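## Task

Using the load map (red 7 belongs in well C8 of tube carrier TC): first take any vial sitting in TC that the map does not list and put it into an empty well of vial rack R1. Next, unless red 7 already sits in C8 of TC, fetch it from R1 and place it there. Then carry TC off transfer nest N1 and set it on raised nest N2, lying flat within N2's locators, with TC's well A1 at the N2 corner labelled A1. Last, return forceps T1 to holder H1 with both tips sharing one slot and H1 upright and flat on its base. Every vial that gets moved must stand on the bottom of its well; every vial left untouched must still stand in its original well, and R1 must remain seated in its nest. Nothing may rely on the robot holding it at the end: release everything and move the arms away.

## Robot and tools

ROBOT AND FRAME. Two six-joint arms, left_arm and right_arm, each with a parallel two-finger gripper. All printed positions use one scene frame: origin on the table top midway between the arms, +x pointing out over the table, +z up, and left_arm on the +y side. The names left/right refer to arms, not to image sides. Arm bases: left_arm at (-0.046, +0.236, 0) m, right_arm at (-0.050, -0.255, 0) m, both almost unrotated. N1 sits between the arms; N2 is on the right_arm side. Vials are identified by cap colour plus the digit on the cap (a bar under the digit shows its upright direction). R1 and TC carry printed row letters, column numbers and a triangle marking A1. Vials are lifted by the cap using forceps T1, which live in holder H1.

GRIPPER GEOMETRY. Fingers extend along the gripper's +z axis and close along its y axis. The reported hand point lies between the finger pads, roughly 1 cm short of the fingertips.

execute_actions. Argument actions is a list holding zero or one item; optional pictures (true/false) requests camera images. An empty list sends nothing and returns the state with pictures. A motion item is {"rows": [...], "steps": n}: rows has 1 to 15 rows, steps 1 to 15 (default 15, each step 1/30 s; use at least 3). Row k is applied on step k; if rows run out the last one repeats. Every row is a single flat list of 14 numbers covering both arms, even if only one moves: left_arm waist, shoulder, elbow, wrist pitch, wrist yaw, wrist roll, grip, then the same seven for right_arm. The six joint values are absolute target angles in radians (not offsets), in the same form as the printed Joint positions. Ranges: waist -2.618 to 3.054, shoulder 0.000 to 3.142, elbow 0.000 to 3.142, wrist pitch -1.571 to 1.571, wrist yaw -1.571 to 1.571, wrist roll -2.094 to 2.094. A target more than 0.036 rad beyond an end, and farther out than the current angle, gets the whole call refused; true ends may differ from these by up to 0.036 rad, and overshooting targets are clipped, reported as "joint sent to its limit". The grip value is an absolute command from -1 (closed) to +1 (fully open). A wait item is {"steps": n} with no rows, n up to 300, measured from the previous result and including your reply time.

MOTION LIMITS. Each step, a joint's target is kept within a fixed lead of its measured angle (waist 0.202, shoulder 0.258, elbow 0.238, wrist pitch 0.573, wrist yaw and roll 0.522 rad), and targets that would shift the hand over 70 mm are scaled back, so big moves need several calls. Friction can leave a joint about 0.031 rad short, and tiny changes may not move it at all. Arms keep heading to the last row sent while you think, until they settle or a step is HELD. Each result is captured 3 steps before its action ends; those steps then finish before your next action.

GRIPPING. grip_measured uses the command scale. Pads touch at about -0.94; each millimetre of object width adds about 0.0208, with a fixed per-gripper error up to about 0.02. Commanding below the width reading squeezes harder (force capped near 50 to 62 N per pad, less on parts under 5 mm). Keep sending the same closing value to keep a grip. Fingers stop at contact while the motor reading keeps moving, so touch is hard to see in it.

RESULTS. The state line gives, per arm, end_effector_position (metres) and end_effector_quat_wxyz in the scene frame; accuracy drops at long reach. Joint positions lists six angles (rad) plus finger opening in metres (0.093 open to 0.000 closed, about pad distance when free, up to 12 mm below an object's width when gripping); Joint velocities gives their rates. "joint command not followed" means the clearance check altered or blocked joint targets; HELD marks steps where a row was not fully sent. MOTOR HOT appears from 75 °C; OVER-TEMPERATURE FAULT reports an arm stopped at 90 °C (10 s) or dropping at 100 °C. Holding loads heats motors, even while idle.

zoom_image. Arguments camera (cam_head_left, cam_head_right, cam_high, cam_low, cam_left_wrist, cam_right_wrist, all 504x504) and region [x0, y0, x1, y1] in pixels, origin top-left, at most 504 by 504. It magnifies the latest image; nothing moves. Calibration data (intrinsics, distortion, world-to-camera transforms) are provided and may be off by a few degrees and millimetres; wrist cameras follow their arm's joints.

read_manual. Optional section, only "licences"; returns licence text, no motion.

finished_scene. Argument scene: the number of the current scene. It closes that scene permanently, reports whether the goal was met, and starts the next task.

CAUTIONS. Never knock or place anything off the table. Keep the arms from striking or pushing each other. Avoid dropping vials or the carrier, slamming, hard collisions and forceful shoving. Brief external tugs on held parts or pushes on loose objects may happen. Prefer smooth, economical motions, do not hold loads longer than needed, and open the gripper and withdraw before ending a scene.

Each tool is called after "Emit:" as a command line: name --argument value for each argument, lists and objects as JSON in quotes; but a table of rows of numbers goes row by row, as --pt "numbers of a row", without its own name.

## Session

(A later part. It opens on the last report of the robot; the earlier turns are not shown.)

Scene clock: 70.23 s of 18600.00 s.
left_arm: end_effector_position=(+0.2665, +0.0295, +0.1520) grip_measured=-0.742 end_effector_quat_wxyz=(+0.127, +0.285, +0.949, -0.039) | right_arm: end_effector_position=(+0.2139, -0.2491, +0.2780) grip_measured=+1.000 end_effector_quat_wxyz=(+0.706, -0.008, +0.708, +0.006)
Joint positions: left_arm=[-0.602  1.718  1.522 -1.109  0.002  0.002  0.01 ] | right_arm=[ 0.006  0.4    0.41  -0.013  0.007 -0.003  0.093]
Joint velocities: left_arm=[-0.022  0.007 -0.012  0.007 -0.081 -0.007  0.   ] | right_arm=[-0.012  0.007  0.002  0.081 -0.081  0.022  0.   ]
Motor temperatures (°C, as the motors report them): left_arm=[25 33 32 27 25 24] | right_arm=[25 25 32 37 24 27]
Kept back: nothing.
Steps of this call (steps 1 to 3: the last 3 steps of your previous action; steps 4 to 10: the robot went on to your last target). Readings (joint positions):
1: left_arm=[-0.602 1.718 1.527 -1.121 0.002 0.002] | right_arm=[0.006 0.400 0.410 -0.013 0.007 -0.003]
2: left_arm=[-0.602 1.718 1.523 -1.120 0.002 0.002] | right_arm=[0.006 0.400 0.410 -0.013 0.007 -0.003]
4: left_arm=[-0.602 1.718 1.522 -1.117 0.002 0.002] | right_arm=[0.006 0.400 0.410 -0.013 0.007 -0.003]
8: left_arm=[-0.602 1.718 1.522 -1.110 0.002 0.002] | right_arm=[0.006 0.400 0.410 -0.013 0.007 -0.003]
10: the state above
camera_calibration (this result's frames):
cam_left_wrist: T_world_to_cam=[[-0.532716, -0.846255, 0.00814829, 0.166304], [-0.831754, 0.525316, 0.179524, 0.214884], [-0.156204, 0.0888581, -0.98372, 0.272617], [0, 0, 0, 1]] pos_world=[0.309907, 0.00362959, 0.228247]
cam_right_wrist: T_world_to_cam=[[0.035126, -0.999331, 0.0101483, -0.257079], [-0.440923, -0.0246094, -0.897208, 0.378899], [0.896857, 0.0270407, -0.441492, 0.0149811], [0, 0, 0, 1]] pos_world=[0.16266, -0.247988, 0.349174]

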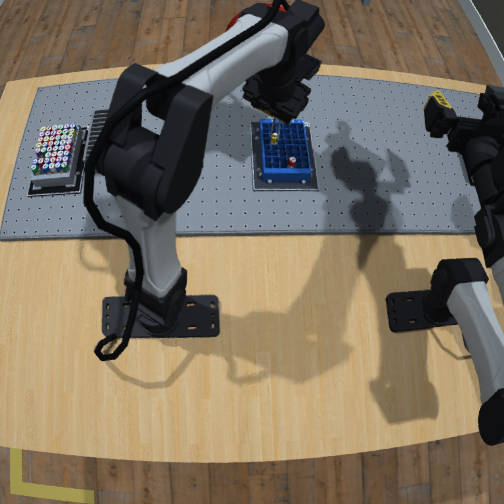

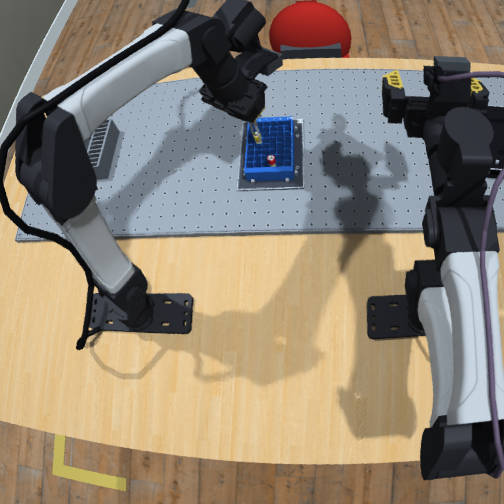

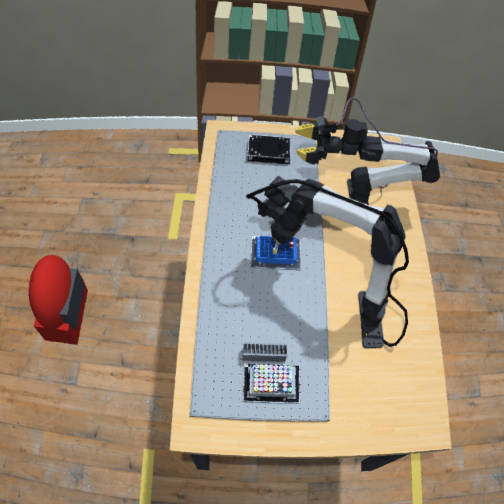

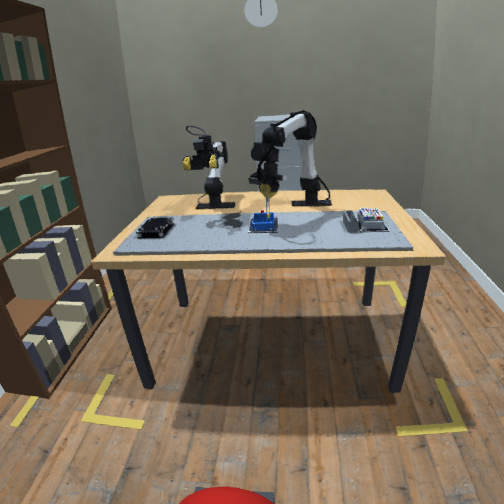

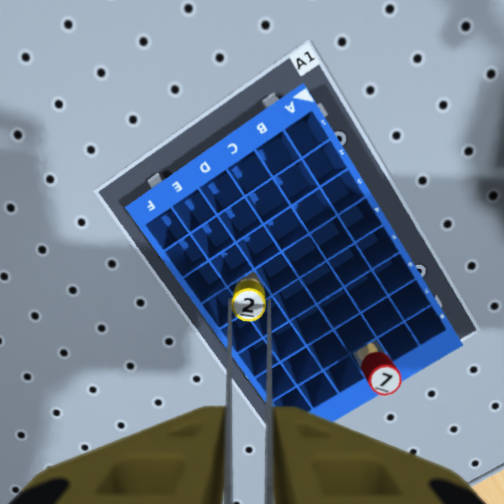

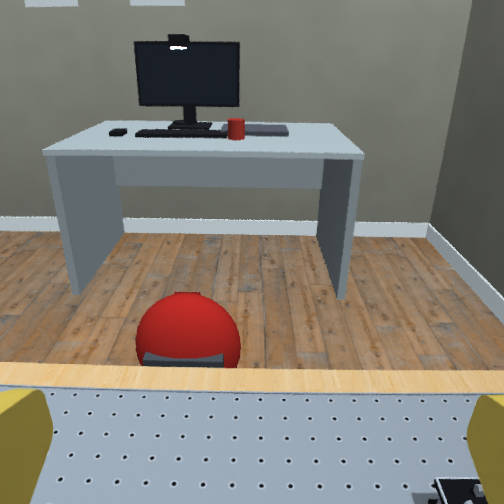

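Emit:
execute_actions --actions '[{"rows":[[-0.61,1.72,1.51,-1.1,0,0,-0.76,0,0.4,0.4,0,0,0,1],[-0.61,1.72,1.51,-1.1,0,0,-0.78,0,0.4,0.4,0,0,0,1],[-0.61,1.72,1.51,-1.1,0,0,-0.8,0,0.4,0.4,0,0,0,1],[-0.61,1.72,1.51,-1.1,0,0,-0.82,0,0.4,0.4,0,0,0,1],[-0.61,1.72,1.51,-1.1,0,0,-0.84,0,0.4,0.4,0,0,0,1],[-0.61,1.72,1.51,-1.1,0,0,-0.86,0,0.4,0.4,0,0,0,1]],"steps":9}]'

Emit:
execute_actions --actions '[{"rows":[[-0.61,1.72,1.54,-1.135,0,0,-0.86,0,0.4,0.4,0,0,0,1],[-0.61,1.72,1.55,-1.145,0,0,-0.86,0,0.4,0.4,0,0,0,1],[-0.61,1.72,1.56,-1.155,0,0,-0.86,0,0.4,0.4,0,0,0,1],[-0.61,1.72,1.57,-1.165,0,0,-0.86,0,0.4,0.4,0,0,0,1],[-0.61,1.72,1.58,-1.175,0,0,-0.86,0,0.4,0.4,0,0,0,1],[-0.61,1.72,1.59,-1.185,0,0,-0.86,0,0.4,0.4,0,0,0,1],[-0.61,1.72,1.6,-1.195,0,0,-0.86,0,0.4,0.4,0,0,0,1],[-0.61,1.72,1.61,-1.205,0,0,-0.86,0,0.4,0.4,0,0,0,1],[-0.61,1.72,1.62,-1.215,0,0,-0.86,0,0.4,0.4,0,0,0,1],[-0.61,1.72,1.63,-1.225,0,0,-0.86,0,0.4,0.4,0,0,0,1],[-0.61,1.72,1.64,-1.235,0,0,-0.86,0,0.4,0.4,0,0,0,1],[-0.61,1.72,1.65,-1.245,0,0,-0.86,0,0.4,0.4,0,0,0,1],[-0.61,1.72,1.66,-1.255,0,0,-0.86,0,0.4,0.4,0,0,0,1],[-0.61,1.72,1.68,-1.27,0,0,-0.86,0,0.4,0.4,0,0,0,1],[-0.61,1.72,1.7,-1.285,0,0,-0.86,0,0.4,0.4,0,0,0,1]],"steps":15}]'

Emit:
execute_actions --actions '[{"rows":[[-0.57,1.7,1.72,-1.3,0,0,-0.86,0,0.4,0.4,0,0,0,1],[-0.52,1.68,1.72,-1.32,0,0,-0.86,0,0.4,0.4,0,0,0,1],[-0.47,1.66,1.72,-1.34,0,0,-0.86,0,0.4,0.4,0,0,0,1],[-0.42,1.65,1.72,-1.345,0,0,-0.86,0,0.4,0.4,0,0,0,1],[-0.37,1.65,1.72,-1.345,0,0,-0.86,0,0.4,0.4,0,0,0,1],[-0.32,1.65,1.72,-1.345,0,0,-0.86,0,0.4,0.4,0,0,0,1],[-0.27,1.65,1.72,-1.345,0,0,-0.86,0,0.4,0.4,0,0,0,1],[-0.22,1.65,1.72,-1.345,0,0,-0.86,0,0.4,0.4,0,0,0,1],[-0.17,1.65,1.72,-1.345,0,0,-0.86,0,0.4,0.4,0,0,0,1],[-0.12,1.65,1.72,-1.345,0,0,-0.86,0,0.4,0.4,0,0,0,1],[-0.07,1.65,1.72,-1.345,0,0,-0.86,0,0.4,0.4,0,0,0,1],[-0.02,1.65,1.72,-1.345,0,0,-0.86,0,0.4,0.4,0,0,0,1],[0.03,1.65,1.72,-1.345,0,0,-0.86,0,0.4,0.4,0,0,0,1],[0.08,1.65,1.72,-1.345,0,0,-0.86,0,0.4,0.4,0,0,0,1],[0.13,1.65,1.72,-1.345,0,0,-0.86,0,0.4,0.4,0,0,0,1]],"steps":15}]'

Emit:
execute_actions --actions '[{"rows":[[0.18,1.65,1.72,-1.345,0,0,-0.86,0,0.4,0.4,0,0,0,1],[0.23,1.65,1.72,-1.345,0,0,-0.86,0,0.4,0.4,0,0,0,1],[0.28,1.65,1.72,-1.345,0,0,-0.86,0,0.4,0.4,0,0,0,1],[0.33,1.65,1.72,-1.345,0,0,-0.86,0,0.4,0.4,0,0,0,1],[0.38,1.65,1.72,-1.345,0,0,-0.86,0,0.4,0.4,0,0,0,1],[0.43,1.65,1.72,-1.345,0,0,-0.86,0,0.4,0.4,0,0,0,1],[0.48,1.65,1.72,-1.345,0,0,-0.86,0,0.4,0.4,0,0,0,1],[0.53,1.65,1.72,-1.345,0,0,-0.86,0,0.4,0.4,0,0,0,1],[0.58,1.65,1.72,-1.345,0,0,-0.86,0,0.4,0.4,0,0,0,1],[0.62,1.65,1.72,-1.345,0,0,-0.86,0,0.4,0.4,0,0,0,1],[0.65,1.65,1.72,-1.345,0,0,-0.86,0,0.4,0.4,0,0,0,1],[0.68,1.65,1.72,-1.345,0,0,-0.86,0,0.4,0.4,0,0,0,1],[0.7,1.65,1.72,-1.345,0,0,-0.86,0,0.4,0.4,0,0,0,1],[0.71,1.65,1.72,-1.345,0,0,-0.86,0,0.4,0.4,0,0,0,1]],"steps":15}]'

Emit:
execute_actions --actions '[{"steps":12}]' --pictures true

Scene clock: 71.27 s of 18600.00 s.
left_arm: end_effector_position=(+0.2669, +0.0292, +0.1521) grip_measured=-0.841 end_effector_quat_wxyz=(+0.128, +0.285, +0.949, -0.039) | right_arm: end_effector_position=(+0.2139, -0.2491, +0.2780) grip_measured=+1.000 end_effector_quat_wxyz=(+0.706, -0.008, +0.708, +0.006)
Joint positions: left_arm=[-0.602  1.718  1.522 -1.106  0.002  0.002  0.005] | right_arm=[ 0.006  0.4    0.41  -0.013  0.007 -0.003  0.093]
Joint velocities: left_arm=[ 0.007  0.012 -0.017  0.007  0.022 -0.007 -0.019] | right_arm=[ 0.002 -0.007 -0.007 -0.022  0.037  0.007  0.   ]
Motor temperatures (°C, as the motors report them): left_arm=[25 33 32 27 25 24] | right_arm=[25 25 32 37 24 27]
Steps of this call (steps 1 to 25: the robot went on to your last target; steps 26 to 31: the first 6 steps of this action). Readings (joint positions):
26: left_arm=[-0.602 1.718 1.522 -1.106 0.002 0.002] | right_arm=[0.006 0.400 0.410 -0.013 0.007 -0.003]
27: left_arm=[-0.602 1.718 1.522 -1.106 0.002 0.002] | right_arm=[0.006 0.400 0.410 -0.013 0.007 -0.003]
29: left_arm=[-0.602 1.718 1.522 -1.106 0.002 0.002] | right_arm=[0.006 0.400 0.410 -0.013 0.007 -0.003]
31: the state above

Scene clock: 71.77 s of 18600.00 s.
left_arm: end_effector_position=(+0.2661, +0.0297, +0.1746) grip_measured=-0.850 end_effector_quat_wxyz=(+0.130, +0.285, +0.949, -0.040) | right_arm: end_effector_position=(+0.2139, -0.2491, +0.2780) grip_measured=+1.000 end_effector_quat_wxyz=(+0.706, -0.008, +0.708, +0.006)
Joint positions: left_arm=[-0.602  1.718  1.611 -1.191  0.002  0.002  0.004] | right_arm=[ 0.006  0.4    0.41  -0.013  0.007 -0.003  0.093]
Joint velocities: left_arm=[-0.002 -0.002  0.281 -0.359  0.022  0.022 -0.001] | right_arm=[-0.012 -0.002  0.002  0.066  0.022  0.022  0.   ]
Motor temperatures (°C, as the motors report them): left_arm=[25 33 32 27 25 24] | right_arm=[25 25 32 37 24 27]
Steps of this call (steps 1 to 3: the last 3 steps of your previous action; steps 4 to 15: the first 12 steps of this action). Readings (joint positions):
4: left_arm=[-0.602 1.718 1.522 -1.107 0.002 0.002] | right_arm=[0.006 0.400 0.410 -0.013 0.007 -0.003]
5: left_arm=[-0.602 1.718 1.522 -1.111 0.002 0.002] | right_arm=[0.006 0.400 0.410 -0.013 0.007 -0.003]
7: left_arm=[-0.602 1.718 1.530 -1.122 0.002 0.002] | right_arm=[0.006 0.400 0.410 -0.013 0.007 -0.003]
11: left_arm=[-0.602 1.718 1.570 -1.153 0.002 0.002] | right_arm=[0.006 0.400 0.410 -0.013 0.007 -0.003]
15: the state above

Scene clock: 72.27 s of 18600.00 s.
left_arm: end_effector_position=(+0.3116, +0.2025, +0.2113) grip_measured=-0.850 end_effector_quat_wxyz=(+0.144, +0.046, +0.988, -0.009) | right_arm: end_effector_position=(+0.2139, -0.2491, +0.2780) grip_measured=+1.000 end_effector_quat_wxyz=(+0.706, -0.008, +0.708, +0.006)
Joint positions: left_arm=[-0.11   1.673  1.703 -1.311  0.005  0.002  0.004] | right_arm=[ 0.006  0.4    0.41  -0.013  0.007 -0.003  0.093]
Joint velocities: left_arm=[ 1.37   0.007  0.012 -0.051  0.037  0.022 -0.001] | right_arm=[ 0.012 -0.007  0.007  0.022  0.007 -0.007  0.   ]
Motor temperatures (°C, as the motors report them): left_arm=[25 33 32 27 25 24] | right_arm=[25 25 32 37 24 27]
Steps of this call (steps 1 to 3: the last 3 steps of your previous action; steps 4 to 15: the first 12 steps of this action). Readings (joint positions):
4: left_arm=[-0.600 1.718 1.662 -1.238 0.003 0.002] | right_arm=[0.006 0.400 0.410 -0.013 0.007 -0.003]
5: left_arm=[-0.592 1.717 1.678 -1.249 0.005 0.002] | right_arm=[0.006 0.400 0.410 -0.013 0.007 -0.003]
7: left_arm=[-0.539 1.703 1.694 -1.268 0.012 0.002] | right_arm=[0.006 0.400 0.410 -0.013 0.007 -0.003]
11: left_arm=[-0.322 1.674 1.702 -1.299 0.011 0.002] | right_arm=[0.006 0.400 0.410 -0.013 0.007 -0.003]
15: the state above

Scene clock: 72.77 s of 18600.00 s.
left_arm: end_effector_position=(+0.2398, +0.4493, +0.2106) grip_measured=-0.850 end_effector_quat_wxyz=(+0.133, -0.311, +0.940, +0.045) | right_arm: end_effector_position=(+0.2139, -0.2491, +0.2780) grip_measured=+1.000 end_effector_quat_wxyz=(+0.706, -0.008, +0.708, +0.006)
Joint positions: left_arm=[ 0.621  1.673  1.703 -1.32  -0.001  0.002  0.004] | right_arm=[ 0.006  0.4    0.41  -0.013  0.007 -0.003  0.093]
Joint velocities: left_arm=[ 1.101  0.007 -0.002 -0.066 -0.095 -0.051 -0.   ] | right_arm=[-0.012  0.002  0.002 -0.037  0.037 -0.051  0.   ]
Motor temperatures (°C, as the motors report them): left_arm=[25 33 32 27 25 24] | right_arm=[25 25 32 37 24 27]
Steps of this call (steps 1 to 3: the last 3 steps of your previous action; steps 4 to 15: the first 12 steps of this action). Readings (joint positions):
4: left_arm=[0.084 1.673 1.703 -1.317 0.003 0.002] | right_arm=[0.006 0.400 0.410 -0.013 0.007 -0.003]
5: left_arm=[0.134 1.673 1.703 -1.318 0.003 0.002] | right_arm=[0.006 0.400 0.410 -0.013 0.007 -0.003]
7: left_arm=[0.234 1.673 1.703 -1.318 0.003 0.002] | right_arm=[0.006 0.400 0.410 -0.013 0.007 -0.003]
11: left_arm=[0.435 1.673 1.703 -1.319 0.002 0.002] | right_arm=[0.006 0.400 0.410 -0.013 0.007 -0.003]
15: the state above

Scene clock: 73.17 s of 18600.00 s.
left_arm: end_effector_position=(+0.2164, +0.4737, +0.2099) grip_measured=-0.850 end_effector_quat_wxyz=(+0.125, -0.355, +0.925, +0.051) | right_arm: end_effector_position=(+0.2139, -0.2491, +0.2780) grip_measured=+1.000 end_effector_quat_wxyz=(+0.706, -0.008, +0.708, +0.006)
Joint positions: left_arm=[ 0.714  1.673  1.703 -1.331 -0.005  0.002  0.004] | right_arm=[ 0.006  0.4    0.41  -0.013  0.007 -0.003  0.093]
Joint velocities: left_arm=[-0.017  0.002 -0.012 -0.037  0.022 -0.051 -0.   ] | right_arm=[ 0.002  0.012 -0.007  0.022  0.007  0.051  0.   ]
Motor temperatures (°C, as the motors report them): left_arm=[25 33 33 27 25 24] | right_arm=[25 25 32 37 24 27]
Kept back: nothing.
Steps of this call (steps 1 to 3: the last 3 steps of your previous action; steps 4 to 12: the robot went on to your last target). Readings (joint positions):
1: left_arm=[0.656 1.673 1.703 -1.321 -0.002 0.002] | right_arm=[0.006 0.400 0.410 -0.013 0.007 -0.003]
2: left_arm=[0.683 1.673 1.703 -1.323 -0.003 0.002] | right_arm=[0.006 0.400 0.410 -0.013 0.007 -0.003]
4: left_arm=[0.711 1.673 1.703 -1.326 -0.006 0.002] | right_arm=[0.006 0.400 0.410 -0.013 0.007 -0.003]
8: left_arm=[0.714 1.673 1.703 -1.330 -0.005 0.002] | right_arm=[0.006 0.400 0.410 -0.013 0.007 -0.003]
12: the state above
camera_calibration (this result's frames):
cam_left_wrist: T_world_to_cam=[[0.685934, -0.727664, 0.00086443, 0.196752], [-0.716409, -0.675116, 0.176002, 0.473866], [-0.127486, -0.121345, -0.98439, 0.375819], [0, 0, 0, 1]] pos_world=[0.252435, 0.508687, 0.286381]
cam_right_wrist: T_world_to_cam=[[0.035126, -0.999331, 0.0101483, -0.257079], [-0.440923, -0.0246094, -0.897208, 0.378899], [0.896857, 0.0270407, -0.441492, 0.0149811], [0, 0, 0, 1]] pos_world=[0.16266, -0.247988, 0.349174]

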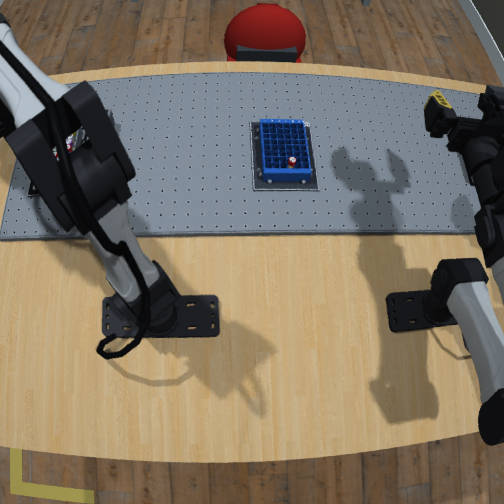

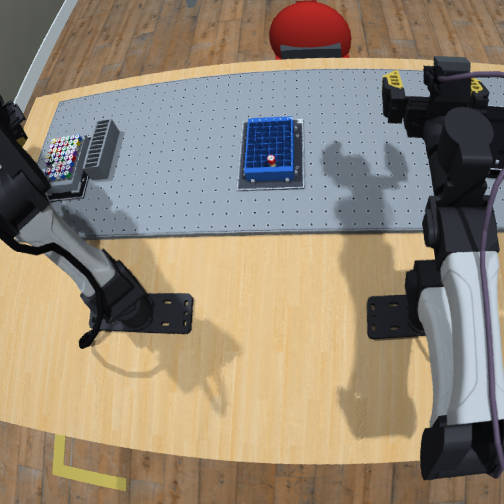

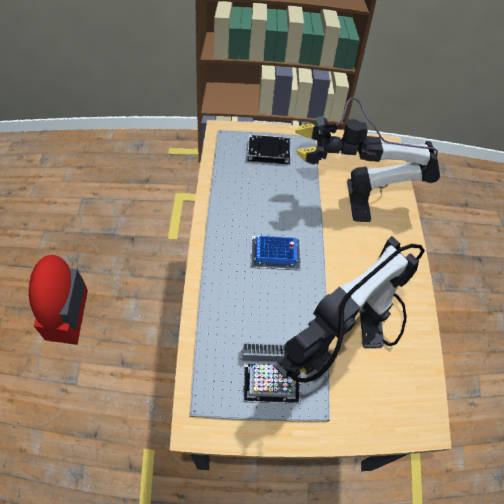

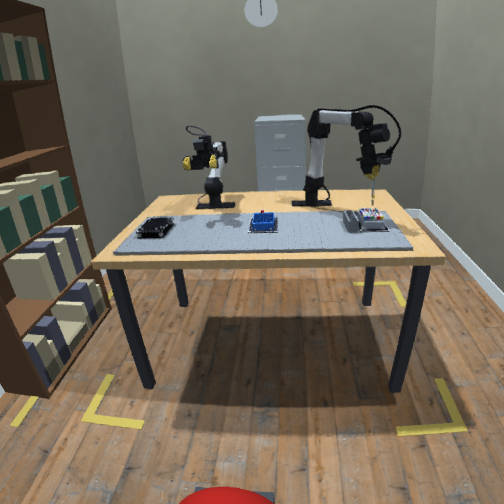

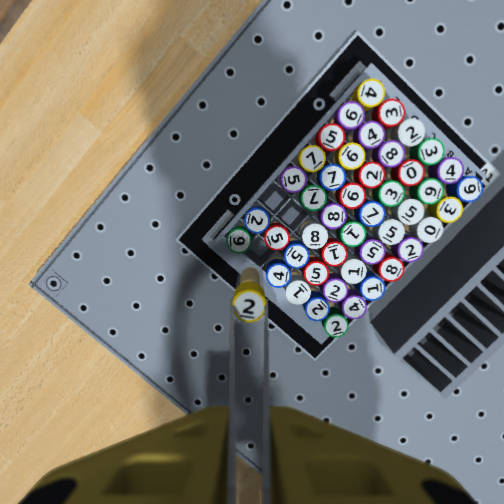

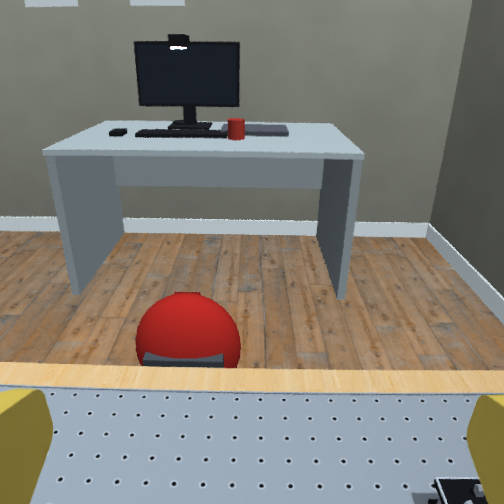

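Emit:
execute_actions --actions '[{"rows":[[0.69,1.703,1.69,-1.3,0,0,-0.86,0,0.4,0.4,0,0,0,1],[0.69,1.703,1.68,-1.285,0,0,-0.86,0,0.4,0.4,0,0,0,1],[0.69,1.703,1.67,-1.27,0,0,-0.86,0,0.4,0.4,0,0,0,1],[0.69,1.703,1.66,-1.255,0,0,-0.86,0,0.4,0.4,0,0,0,1],[0.69,1.703,1.65,-1.25,0,0,-0.86,0,0.4,0.4,0,0,0,1]],"steps":15}]'

Emit:
execute_actions --actions '[{"steps":8}]' --pictures true

Emit:
zoom_image --camera "cam_left_wrist" --region '[170, 200, 330, 360]'

Scene clock: 73.73 s of 18600.00 s.
left_arm: end_effector_position=(+0.2246, +0.4750, +0.1943) grip_measured=-0.850 end_effector_quat_wxyz=(+0.122, -0.349, +0.928, +0.049) | right_arm: end_effector_position=(+0.2139, -0.2491, +0.2780) grip_measured=+1.000 end_effector_quat_wxyz=(+0.706, -0.008, +0.708, +0.006)
Joint positions: left_arm=[ 0.701  1.691  1.662 -1.278 -0.005  0.002  0.004] | right_arm=[ 0.006  0.4    0.41  -0.013  0.007 -0.003  0.093]
Joint velocities: left_arm=[ 0.017 -0.017 -0.002  0.081 -0.022 -0.051 -0.001] | right_arm=[-0.012 -0.012  0.012 -0.007  0.037  0.022  0.   ]
Motor temperatures (°C, as the motors report them): left_arm=[25 33 33 27 25 24] | right_arm=[25 25 32 37 24 27]
Steps of this call (steps 1 to 5: the robot went on to your last target; steps 6 to 17: the first 12 steps of this action). Readings (joint positions):
6: left_arm=[0.713 1.673 1.703 -1.331 -0.005 0.002] | right_arm=[0.006 0.400 0.410 -0.013 0.007 -0.003]
7: left_arm=[0.711 1.675 1.703 -1.328 -0.005 0.002] | right_arm=[0.006 0.400 0.410 -0.013 0.007 -0.003]
9: left_arm=[0.705 1.678 1.694 -1.311 -0.005 0.002] | right_arm=[0.006 0.400 0.410 -0.013 0.007 -0.003]
13: left_arm=[0.701 1.687 1.666 -1.287 -0.005 0.002] | right_arm=[0.006 0.400 0.410 -0.013 0.007 -0.003]
17: the state above

Scene clock: 74.00 s of 18600.00 s.
left_arm: end_effector_position=(+0.2258, +0.4761, +0.1947) grip_measured=-0.850 end_effector_quat_wxyz=(+0.125, -0.349, +0.927, +0.050) | right_arm: end_effector_position=(+0.2139, -0.2491, +0.2780) grip_measured=+1.000 end_effector_quat_wxyz=(+0.706, -0.008, +0.708, +0.006)
Joint positions: left_arm=[ 0.701  1.691  1.662 -1.271 -0.005  0.002  0.004] | right_arm=[ 0.006  0.4    0.41  -0.013  0.007 -0.003  0.093]
Joint velocities: left_arm=[-0.012 -0.007 -0.007 -0.022  0.051 -0.007 -0.   ] | right_arm=[-0.007 -0.012 -0.002 -0.007  0.007 -0.051  0.   ]
Motor temperatures (°C, as the motors report them): left_arm=[25 33 33 27 25 24] | right_arm=[25 25 32 37 24 27]
Kept back: nothing.
Steps of this call (steps 1 to 3: the last 3 steps of your previous action; steps 4 to 8: the robot went on to your last target). Readings (joint positions):
1: left_arm=[0.701 1.691 1.662 -1.276 -0.005 0.002] | right_arm=[0.006 0.400 0.410 -0.013 0.007 -0.003]
2: left_arm=[0.701 1.691 1.662 -1.275 -0.005 0.002] | right_arm=[0.006 0.400 0.410 -0.013 0.007 -0.003]
4: left_arm=[0.701 1.691 1.662 -1.273 -0.005 0.002] | right_arm=[0.006 0.400 0.410 -0.013 0.007 -0.003]
8: the state above
camera_calibration (this result's frames):
cam_left_wrist: T_world_to_cam=[[0.676719, -0.736241, 0.000872751, 0.19817], [-0.724902, -0.666088, 0.175626, 0.482575], [-0.128722, -0.119482, -0.984457, 0.361756], [0, 0, 0, 1]] pos_world=[0.26228, 0.510562, 0.271207]
cam_right_wrist: T_world_to_cam=[[0.035126, -0.999331, 0.0101483, -0.257079], [-0.440923, -0.0246094, -0.897208, 0.378899], [0.896857, 0.0270407, -0.441492, 0.0149811], [0, 0, 0, 1]] pos_world=[0.16266, -0.247988, 0.349174]

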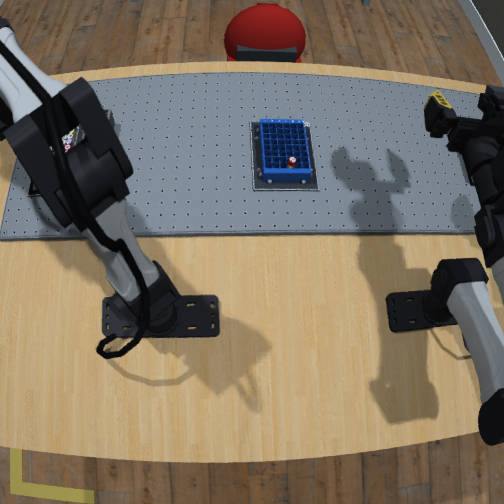

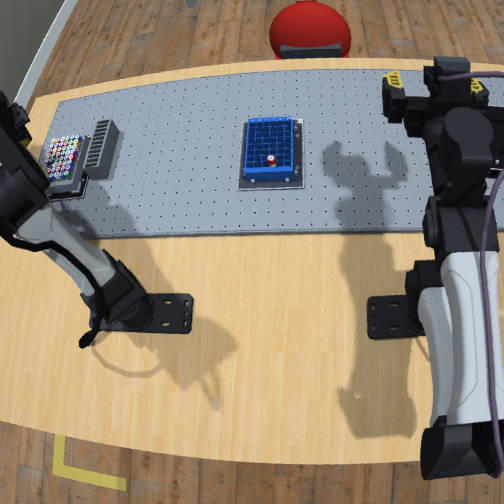

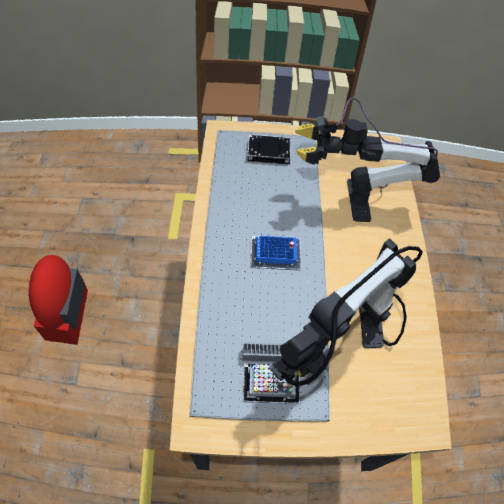

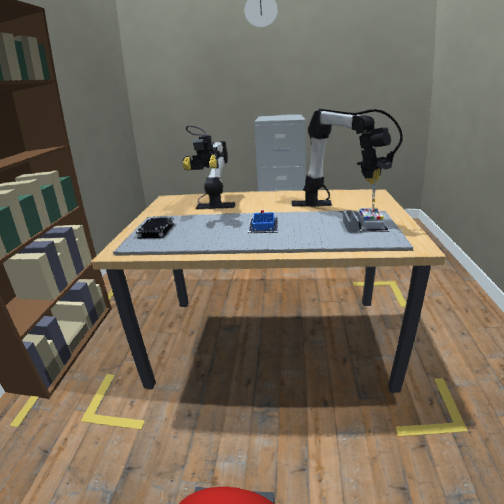

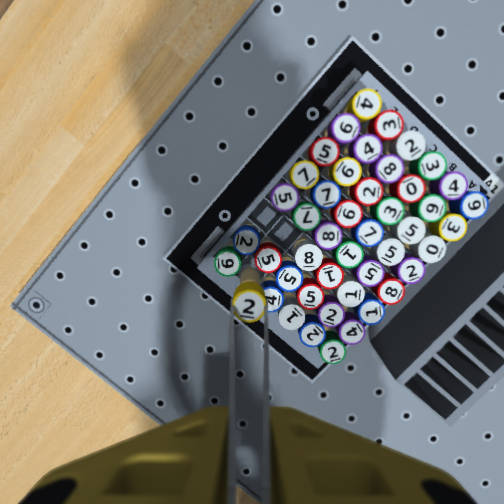

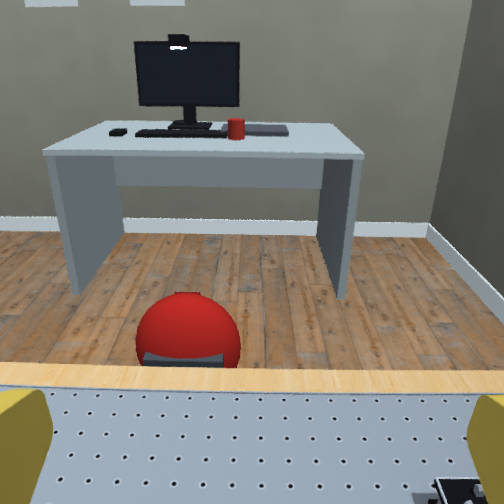

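Region (170, 200, 330, 360) of cam_left_wrist's 504x504 image, scaled by 3.150, with more detail than that image has.

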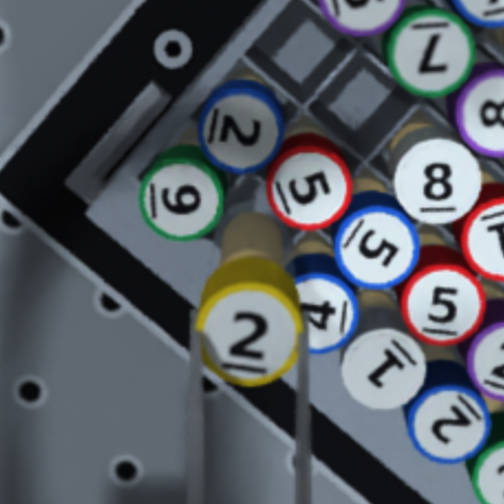

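Emit:
execute_actions --actions '[{"rows":[[0.695,1.695,1.645,-1.24,0,0,-0.86,0,0.4,0.4,0,0,0,1],[0.695,1.695,1.637,-1.233,0,0,-0.86,0,0.4,0.4,0,0,0,1],[0.695,1.695,1.629,-1.226,0,0,-0.86,0,0.4,0.4,0,0,0,1],[0.695,1.695,1.621,-1.219,0,0,-0.86,0,0.4,0.4,0,0,0,1],[0.695,1.695,1.613,-1.212,0,0,-0.86,0,0.4,0.4,0,0,0,1],[0.695,1.695,1.605,-1.205,0,0,-0.86,0,0.4,0.4,0,0,0,1],[0.695,1.695,1.597,-1.198,0,0,-0.86,0,0.4,0.4,0,0,0,1],[0.695,1.695,1.589,-1.191,0,0,-0.86,0,0.4,0.4,0,0,0,1],[0.695,1.695,1.581,-1.184,0,0,-0.86,0,0.4,0.4,0,0,0,1],[0.695,1.695,1.573,-1.177,0,0,-0.86,0,0.4,0.4,0,0,0,1],[0.695,1.695,1.565,-1.172,0,0,-0.86,0,0.4,0.4,0,0,0,1],[0.695,1.695,1.56,-1.172,0,0,-0.86,0,0.4,0.4,0,0,0,1]],"steps":15}]'

Emit:
execute_actions --actions '[{"steps":8}]' --pictures true

Emit:
zoom_image --camera "cam_left_wrist" --region '[170, 200, 330, 360]'

Scene clock: 75.13 s of 18600.00 s.
left_arm: end_effector_position=(+0.2253, +0.4756, +0.1747) grip_measured=-0.850 end_effector_quat_wxyz=(+0.117, -0.350, +0.928, +0.047) | right_arm: end_effector_position=(+0.2139, -0.2491, +0.2780) grip_measured=+1.000 end_effector_quat_wxyz=(+0.706, -0.008, +0.708, +0.006)
Joint positions: left_arm=[ 0.701  1.691  1.586 -1.212 -0.005  0.002  0.004] | right_arm=[ 0.006  0.4    0.41  -0.013  0.007 -0.003  0.093]
Joint velocities: left_arm=[ 0.002 -0.012 -0.203  0.183  0.051  0.022  0.   ] | right_arm=[-0.017  0.007  0.007  0.007 -0.007  0.051  0.   ]
Motor temperatures (°C, as the motors report them): left_arm=[25 33 33 27 25 24] | right_arm=[25 25 32 37 24 27]
Steps of this call (steps 1 to 15: the robot went on to your last target; steps 16 to 22: nothing new was sent; steps 23 to 34: the first 12 steps of this action). Readings (joint positions):
23: left_arm=[0.701 1.691 1.662 -1.270 -0.005 0.002] | right_arm=[0.006 0.400 0.410 -0.013 0.007 -0.003]
24: left_arm=[0.701 1.691 1.660 -1.267 -0.005 0.002] | right_arm=[0.006 0.400 0.410 -0.013 0.007 -0.003]
26: left_arm=[0.701 1.691 1.651 -1.257 -0.005 0.002] | right_arm=[0.006 0.400 0.410 -0.013 0.007 -0.003]
30: left_arm=[0.701 1.691 1.618 -1.236 -0.005 0.002] | right_arm=[0.006 0.400 0.410 -0.013 0.007 -0.003]
34: the state above

Scene clock: 75.40 s of 18600.00 s.
left_arm: end_effector_position=(+0.2265, +0.4767, +0.1721) grip_measured=-0.850 end_effector_quat_wxyz=(+0.120, -0.349, +0.928, +0.048) | right_arm: end_effector_position=(+0.2139, -0.2491, +0.2780) grip_measured=+1.000 end_effector_quat_wxyz=(+0.706, -0.008, +0.708, +0.006)
Joint positions: left_arm=[ 0.701  1.691  1.574 -1.195 -0.005  0.002  0.004] | right_arm=[ 0.006  0.4    0.41  -0.013  0.007 -0.003  0.093]
Joint velocities: left_arm=[ 0.012 -0.007  0.012  0.037 -0.022 -0.066  0.   ] | right_arm=[ 0.007 -0.017  0.002  0.007 -0.007  0.022  0.   ]
Motor temperatures (°C, as the motors report them): left_arm=[25 33 33 27 25 24] | right_arm=[25 25 32 38 24 27]
Kept back: nothing.
Steps of this call (steps 1 to 3: the last 3 steps of your previous action; steps 4 to 8: the robot went on to your last target). Readings (joint positions):
1: left_arm=[0.701 1.691 1.580 -1.207 -0.005 0.002] | right_arm=[0.006 0.400 0.410 -0.013 0.007 -0.003]
2: left_arm=[0.701 1.691 1.576 -1.204 -0.005 0.002] | right_arm=[0.006 0.400 0.410 -0.013 0.007 -0.003]
4: left_arm=[0.701 1.691 1.574 -1.199 -0.005 0.002] | right_arm=[0.006 0.400 0.410 -0.013 0.007 -0.003]
8: the state above
camera_calibration (this result's frames):
cam_left_wrist: T_world_to_cam=[[0.676726, -0.736235, 0.000614735, 0.19821], [-0.72329, -0.664671, 0.187253, 0.484418], [-0.137453, -0.127163, -0.982312, 0.344878], [0, 0, 0, 1]] pos_world=[0.263646, 0.511764, 0.247947]
cam_right_wrist: T_world_to_cam=[[0.035126, -0.999331, 0.0101483, -0.257079], [-0.440923, -0.0246094, -0.897208, 0.378899], [0.896857, 0.0270407, -0.441492, 0.0149811], [0, 0, 0, 1]] pos_world=[0.16266, -0.247988, 0.349174]

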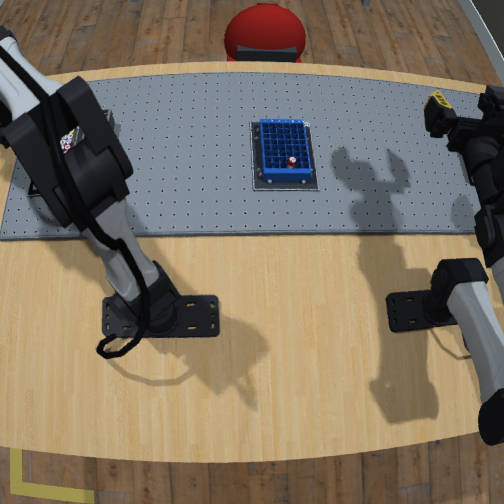

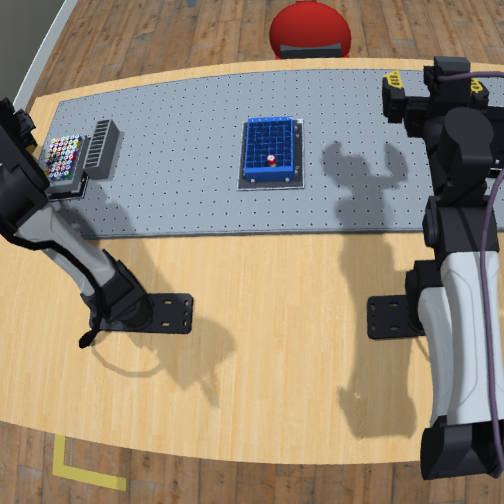

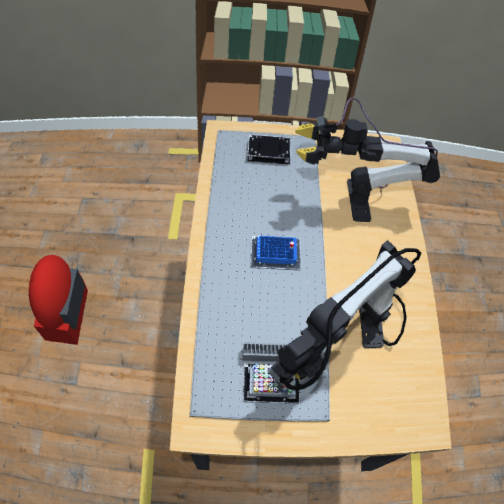

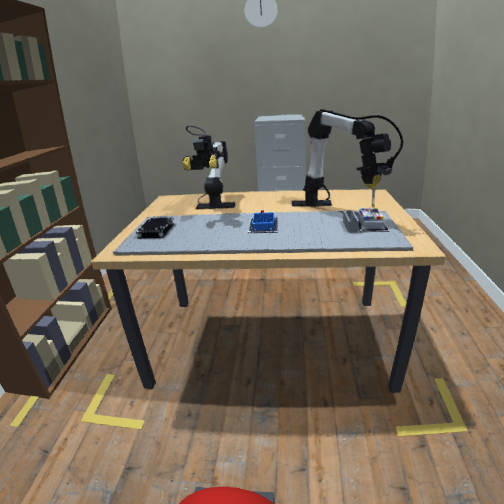

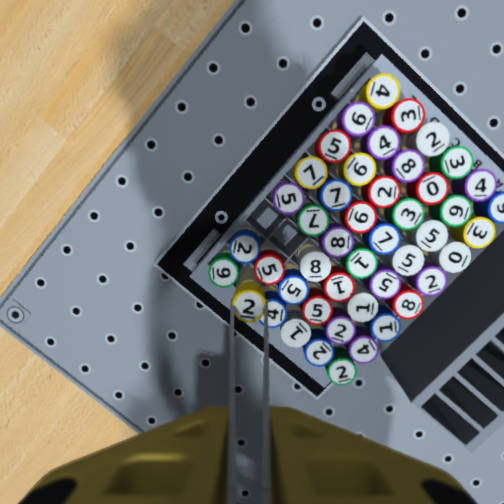

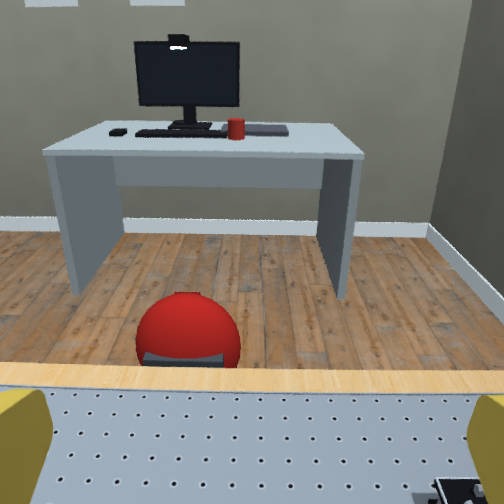

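Region (170, 200, 330, 360) of cam_left_wrist's 504x504 image, scaled by 3.150, with more detail than that image has.

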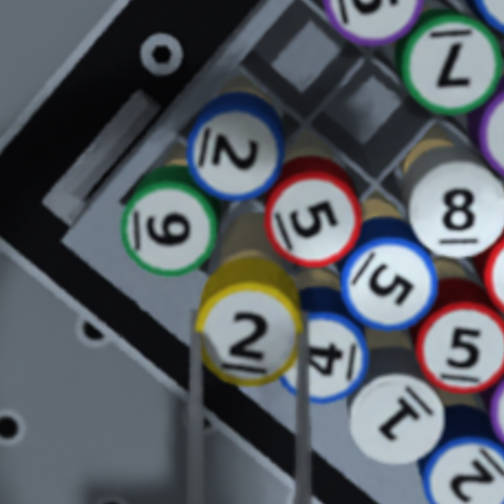

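Emit:
execute_actions --actions '[{"rows":[[0.695,1.695,1.558,-1.158,0,0,-0.86,0,0.4,0.4,0,0,0,1],[0.695,1.695,1.551,-1.151,0,0,-0.86,0,0.4,0.4,0,0,0,1],[0.695,1.695,1.544,-1.144,0,0,-0.86,0,0.4,0.4,0,0,0,1],[0.695,1.695,1.537,-1.137,0,0,-0.86,0,0.4,0.4,0,0,0,1],[0.695,1.695,1.53,-1.13,0,0,-0.86,0,0.4,0.4,0,0,0,1],[0.695,1.695,1.523,-1.123,0,0,-0.86,0,0.4,0.4,0,0,0,1],[0.695,1.695,1.516,-1.116,0,0,-0.86,0,0.4,0.4,0,0,0,1],[0.695,1.695,1.509,-1.109,0,0,-0.86,0,0.4,0.4,0,0,0,1],[0.695,1.695,1.502,-1.104,0,0,-0.86,0,0.4,0.4,0,0,0,1],[0.695,1.695,1.495,-1.102,0,0,-0.86,0,0.4,0.4,0,0,0,1],[0.695,1.695,1.488,-1.102,0,0,-0.86,0,0.4,0.4,0,0,0,1]],"steps":15}]'

Emit:
execute_actions --actions '[{"steps":8}]' --pictures true

Emit:
zoom_image --camera "cam_left_wrist" --region '[170, 200, 330, 360]'

Scene clock: 76.00 s of 18600.00 s.
left_arm: end_effector_position=(+0.2263, +0.4765, +0.1552) grip_measured=-0.850 end_effector_quat_wxyz=(+0.116, -0.350, +0.928, +0.047) | right_arm: end_effector_position=(+0.2139, -0.2491, +0.2780) grip_measured=+1.000 end_effector_quat_wxyz=(+0.706, -0.008, +0.708, +0.006)
Joint positions: left_arm=[ 0.701  1.691  1.509 -1.137 -0.005  0.002  0.004] | right_arm=[ 0.006  0.4    0.41  -0.013  0.007 -0.003  0.093]
Joint velocities: left_arm=[-0.012 -0.007 -0.134  0.11  -0.051 -0.022 -0.   ] | right_arm=[ 0.002  0.002 -0.012 -0.022 -0.066 -0.066  0.   ]
Motor temperatures (°C, as the motors report them): left_arm=[25 33 33 27 25 24] | right_arm=[25 25 32 38 24 27]
Steps of this call (steps 1 to 6: the robot went on to your last target; steps 7 to 18: the first 12 steps of this action). Readings (joint positions):
7: left_arm=[0.701 1.691 1.574 -1.193 -0.005 0.002] | right_arm=[0.006 0.400 0.410 -0.013 0.007 -0.003]
8: left_arm=[0.701 1.691 1.573 -1.190 -0.005 0.002] | right_arm=[0.006 0.400 0.410 -0.013 0.007 -0.003]
10: left_arm=[0.701 1.691 1.566 -1.180 -0.005 0.002] | right_arm=[0.006 0.400 0.410 -0.013 0.007 -0.003]
14: left_arm=[0.701 1.691 1.536 -1.158 -0.005 0.002] | right_arm=[0.006 0.400 0.410 -0.013 0.007 -0.003]
18: the state above

Scene clock: 76.27 s of 18600.00 s.
left_arm: end_effector_position=(+0.2271, +0.4772, +0.1539) grip_measured=-0.850 end_effector_quat_wxyz=(+0.118, -0.350, +0.928, +0.047) | right_arm: end_effector_position=(+0.2139, -0.2491, +0.2780) grip_measured=+1.000 end_effector_quat_wxyz=(+0.706, -0.008, +0.708, +0.006)
Joint positions: left_arm=[ 0.701  1.691  1.502 -1.126 -0.005  0.002  0.004] | right_arm=[ 0.006  0.4    0.41  -0.013  0.007 -0.003  0.093]
Joint velocities: left_arm=[ 0.012  0.012  0.002  0.007 -0.022  0.007 -0.   ] | right_arm=[-0.007  0.002 -0.007 -0.022 -0.051  0.022  0.   ]
Motor temperatures (°C, as the motors report them): left_arm=[25 33 33 27 25 24] | right_arm=[25 25 32 38 24 27]
Kept back: nothing.
Steps of this call (steps 1 to 3: the last 3 steps of your previous action; steps 4 to 8: the robot went on to your last target). Readings (joint positions):
1: left_arm=[0.701 1.691 1.505 -1.134 -0.005 0.002] | right_arm=[0.006 0.400 0.410 -0.013 0.007 -0.003]
2: left_arm=[0.701 1.691 1.503 -1.131 -0.005 0.002] | right_arm=[0.006 0.400 0.410 -0.013 0.007 -0.003]
4: left_arm=[0.701 1.691 1.502 -1.128 -0.005 0.002] | right_arm=[0.006 0.400 0.410 -0.013 0.007 -0.003]
8: the state above
camera_calibration (this result's frames):
cam_left_wrist: T_world_to_cam=[[0.676727, -0.736234, 0.000548135, 0.198212], [-0.722858, -0.66429, 0.190249, 0.487922], [-0.139704, -0.129143, -0.981736, 0.32852], [0, 0, 0, 1]] pos_world=[0.264458, 0.512478, 0.229585]
cam_right_wrist: T_world_to_cam=[[0.035126, -0.999331, 0.0101483, -0.257079], [-0.440923, -0.0246094, -0.897208, 0.378899], [0.896857, 0.0270407, -0.441492, 0.0149811], [0, 0, 0, 1]] pos_world=[0.16266, -0.247988, 0.349174]

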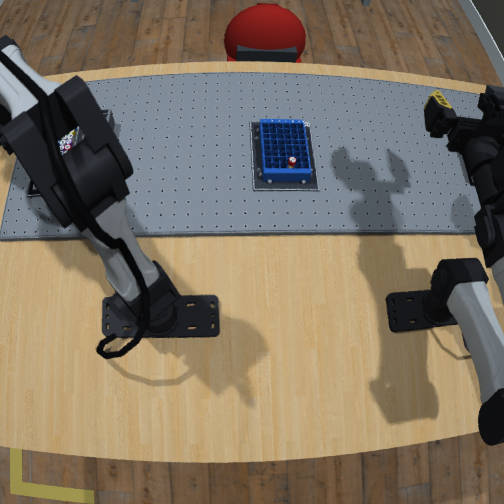

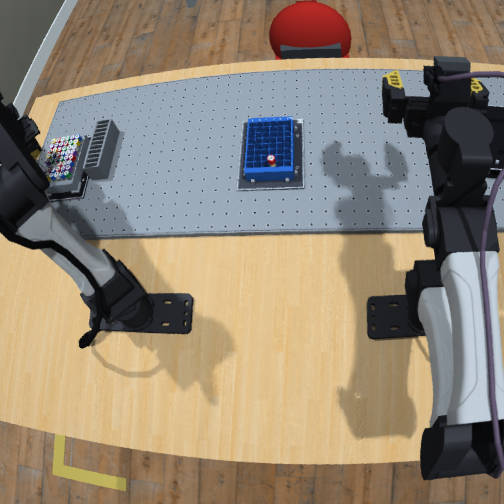

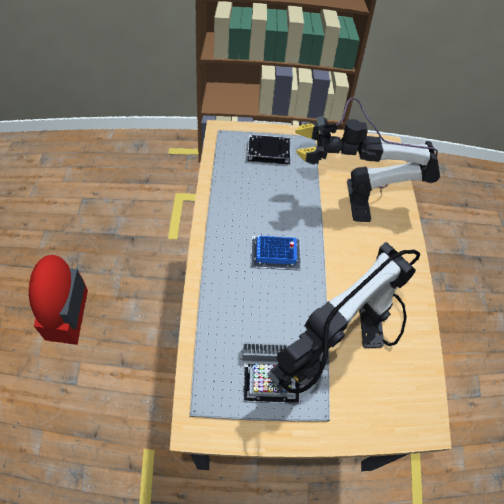

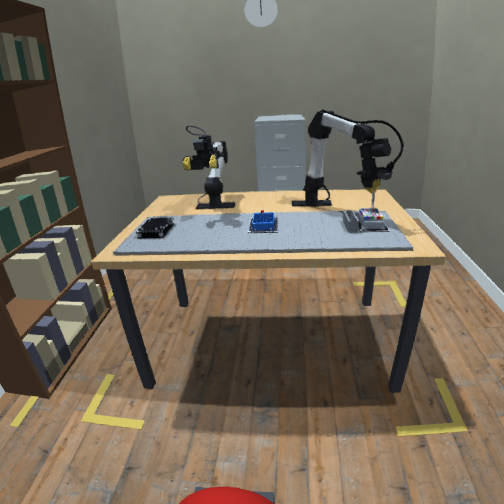

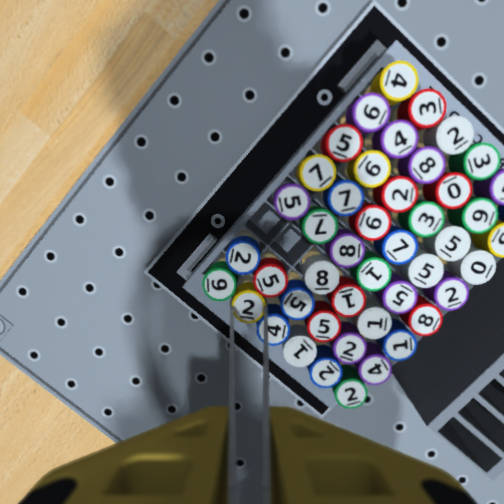

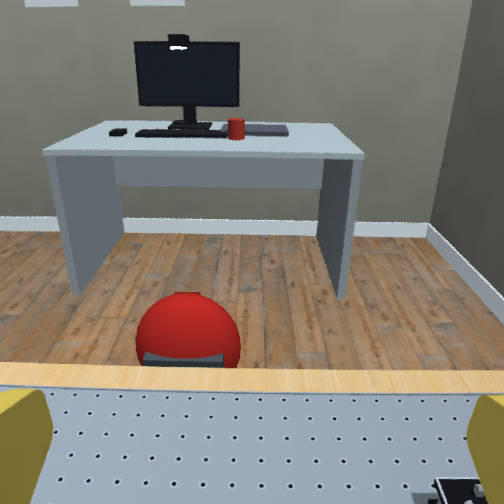

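Region (170, 200, 330, 360) of cam_left_wrist's 504x504 image, scaled by 3.150, with more detail than that image has.

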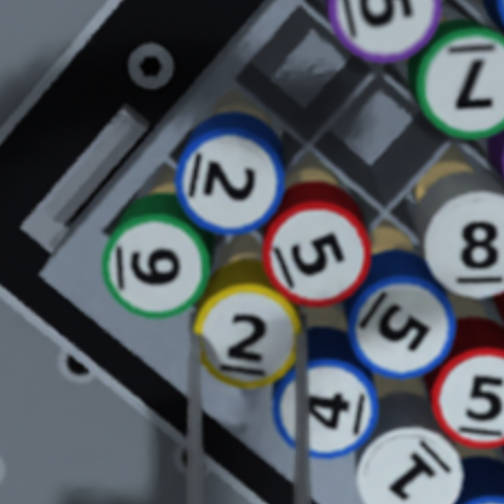

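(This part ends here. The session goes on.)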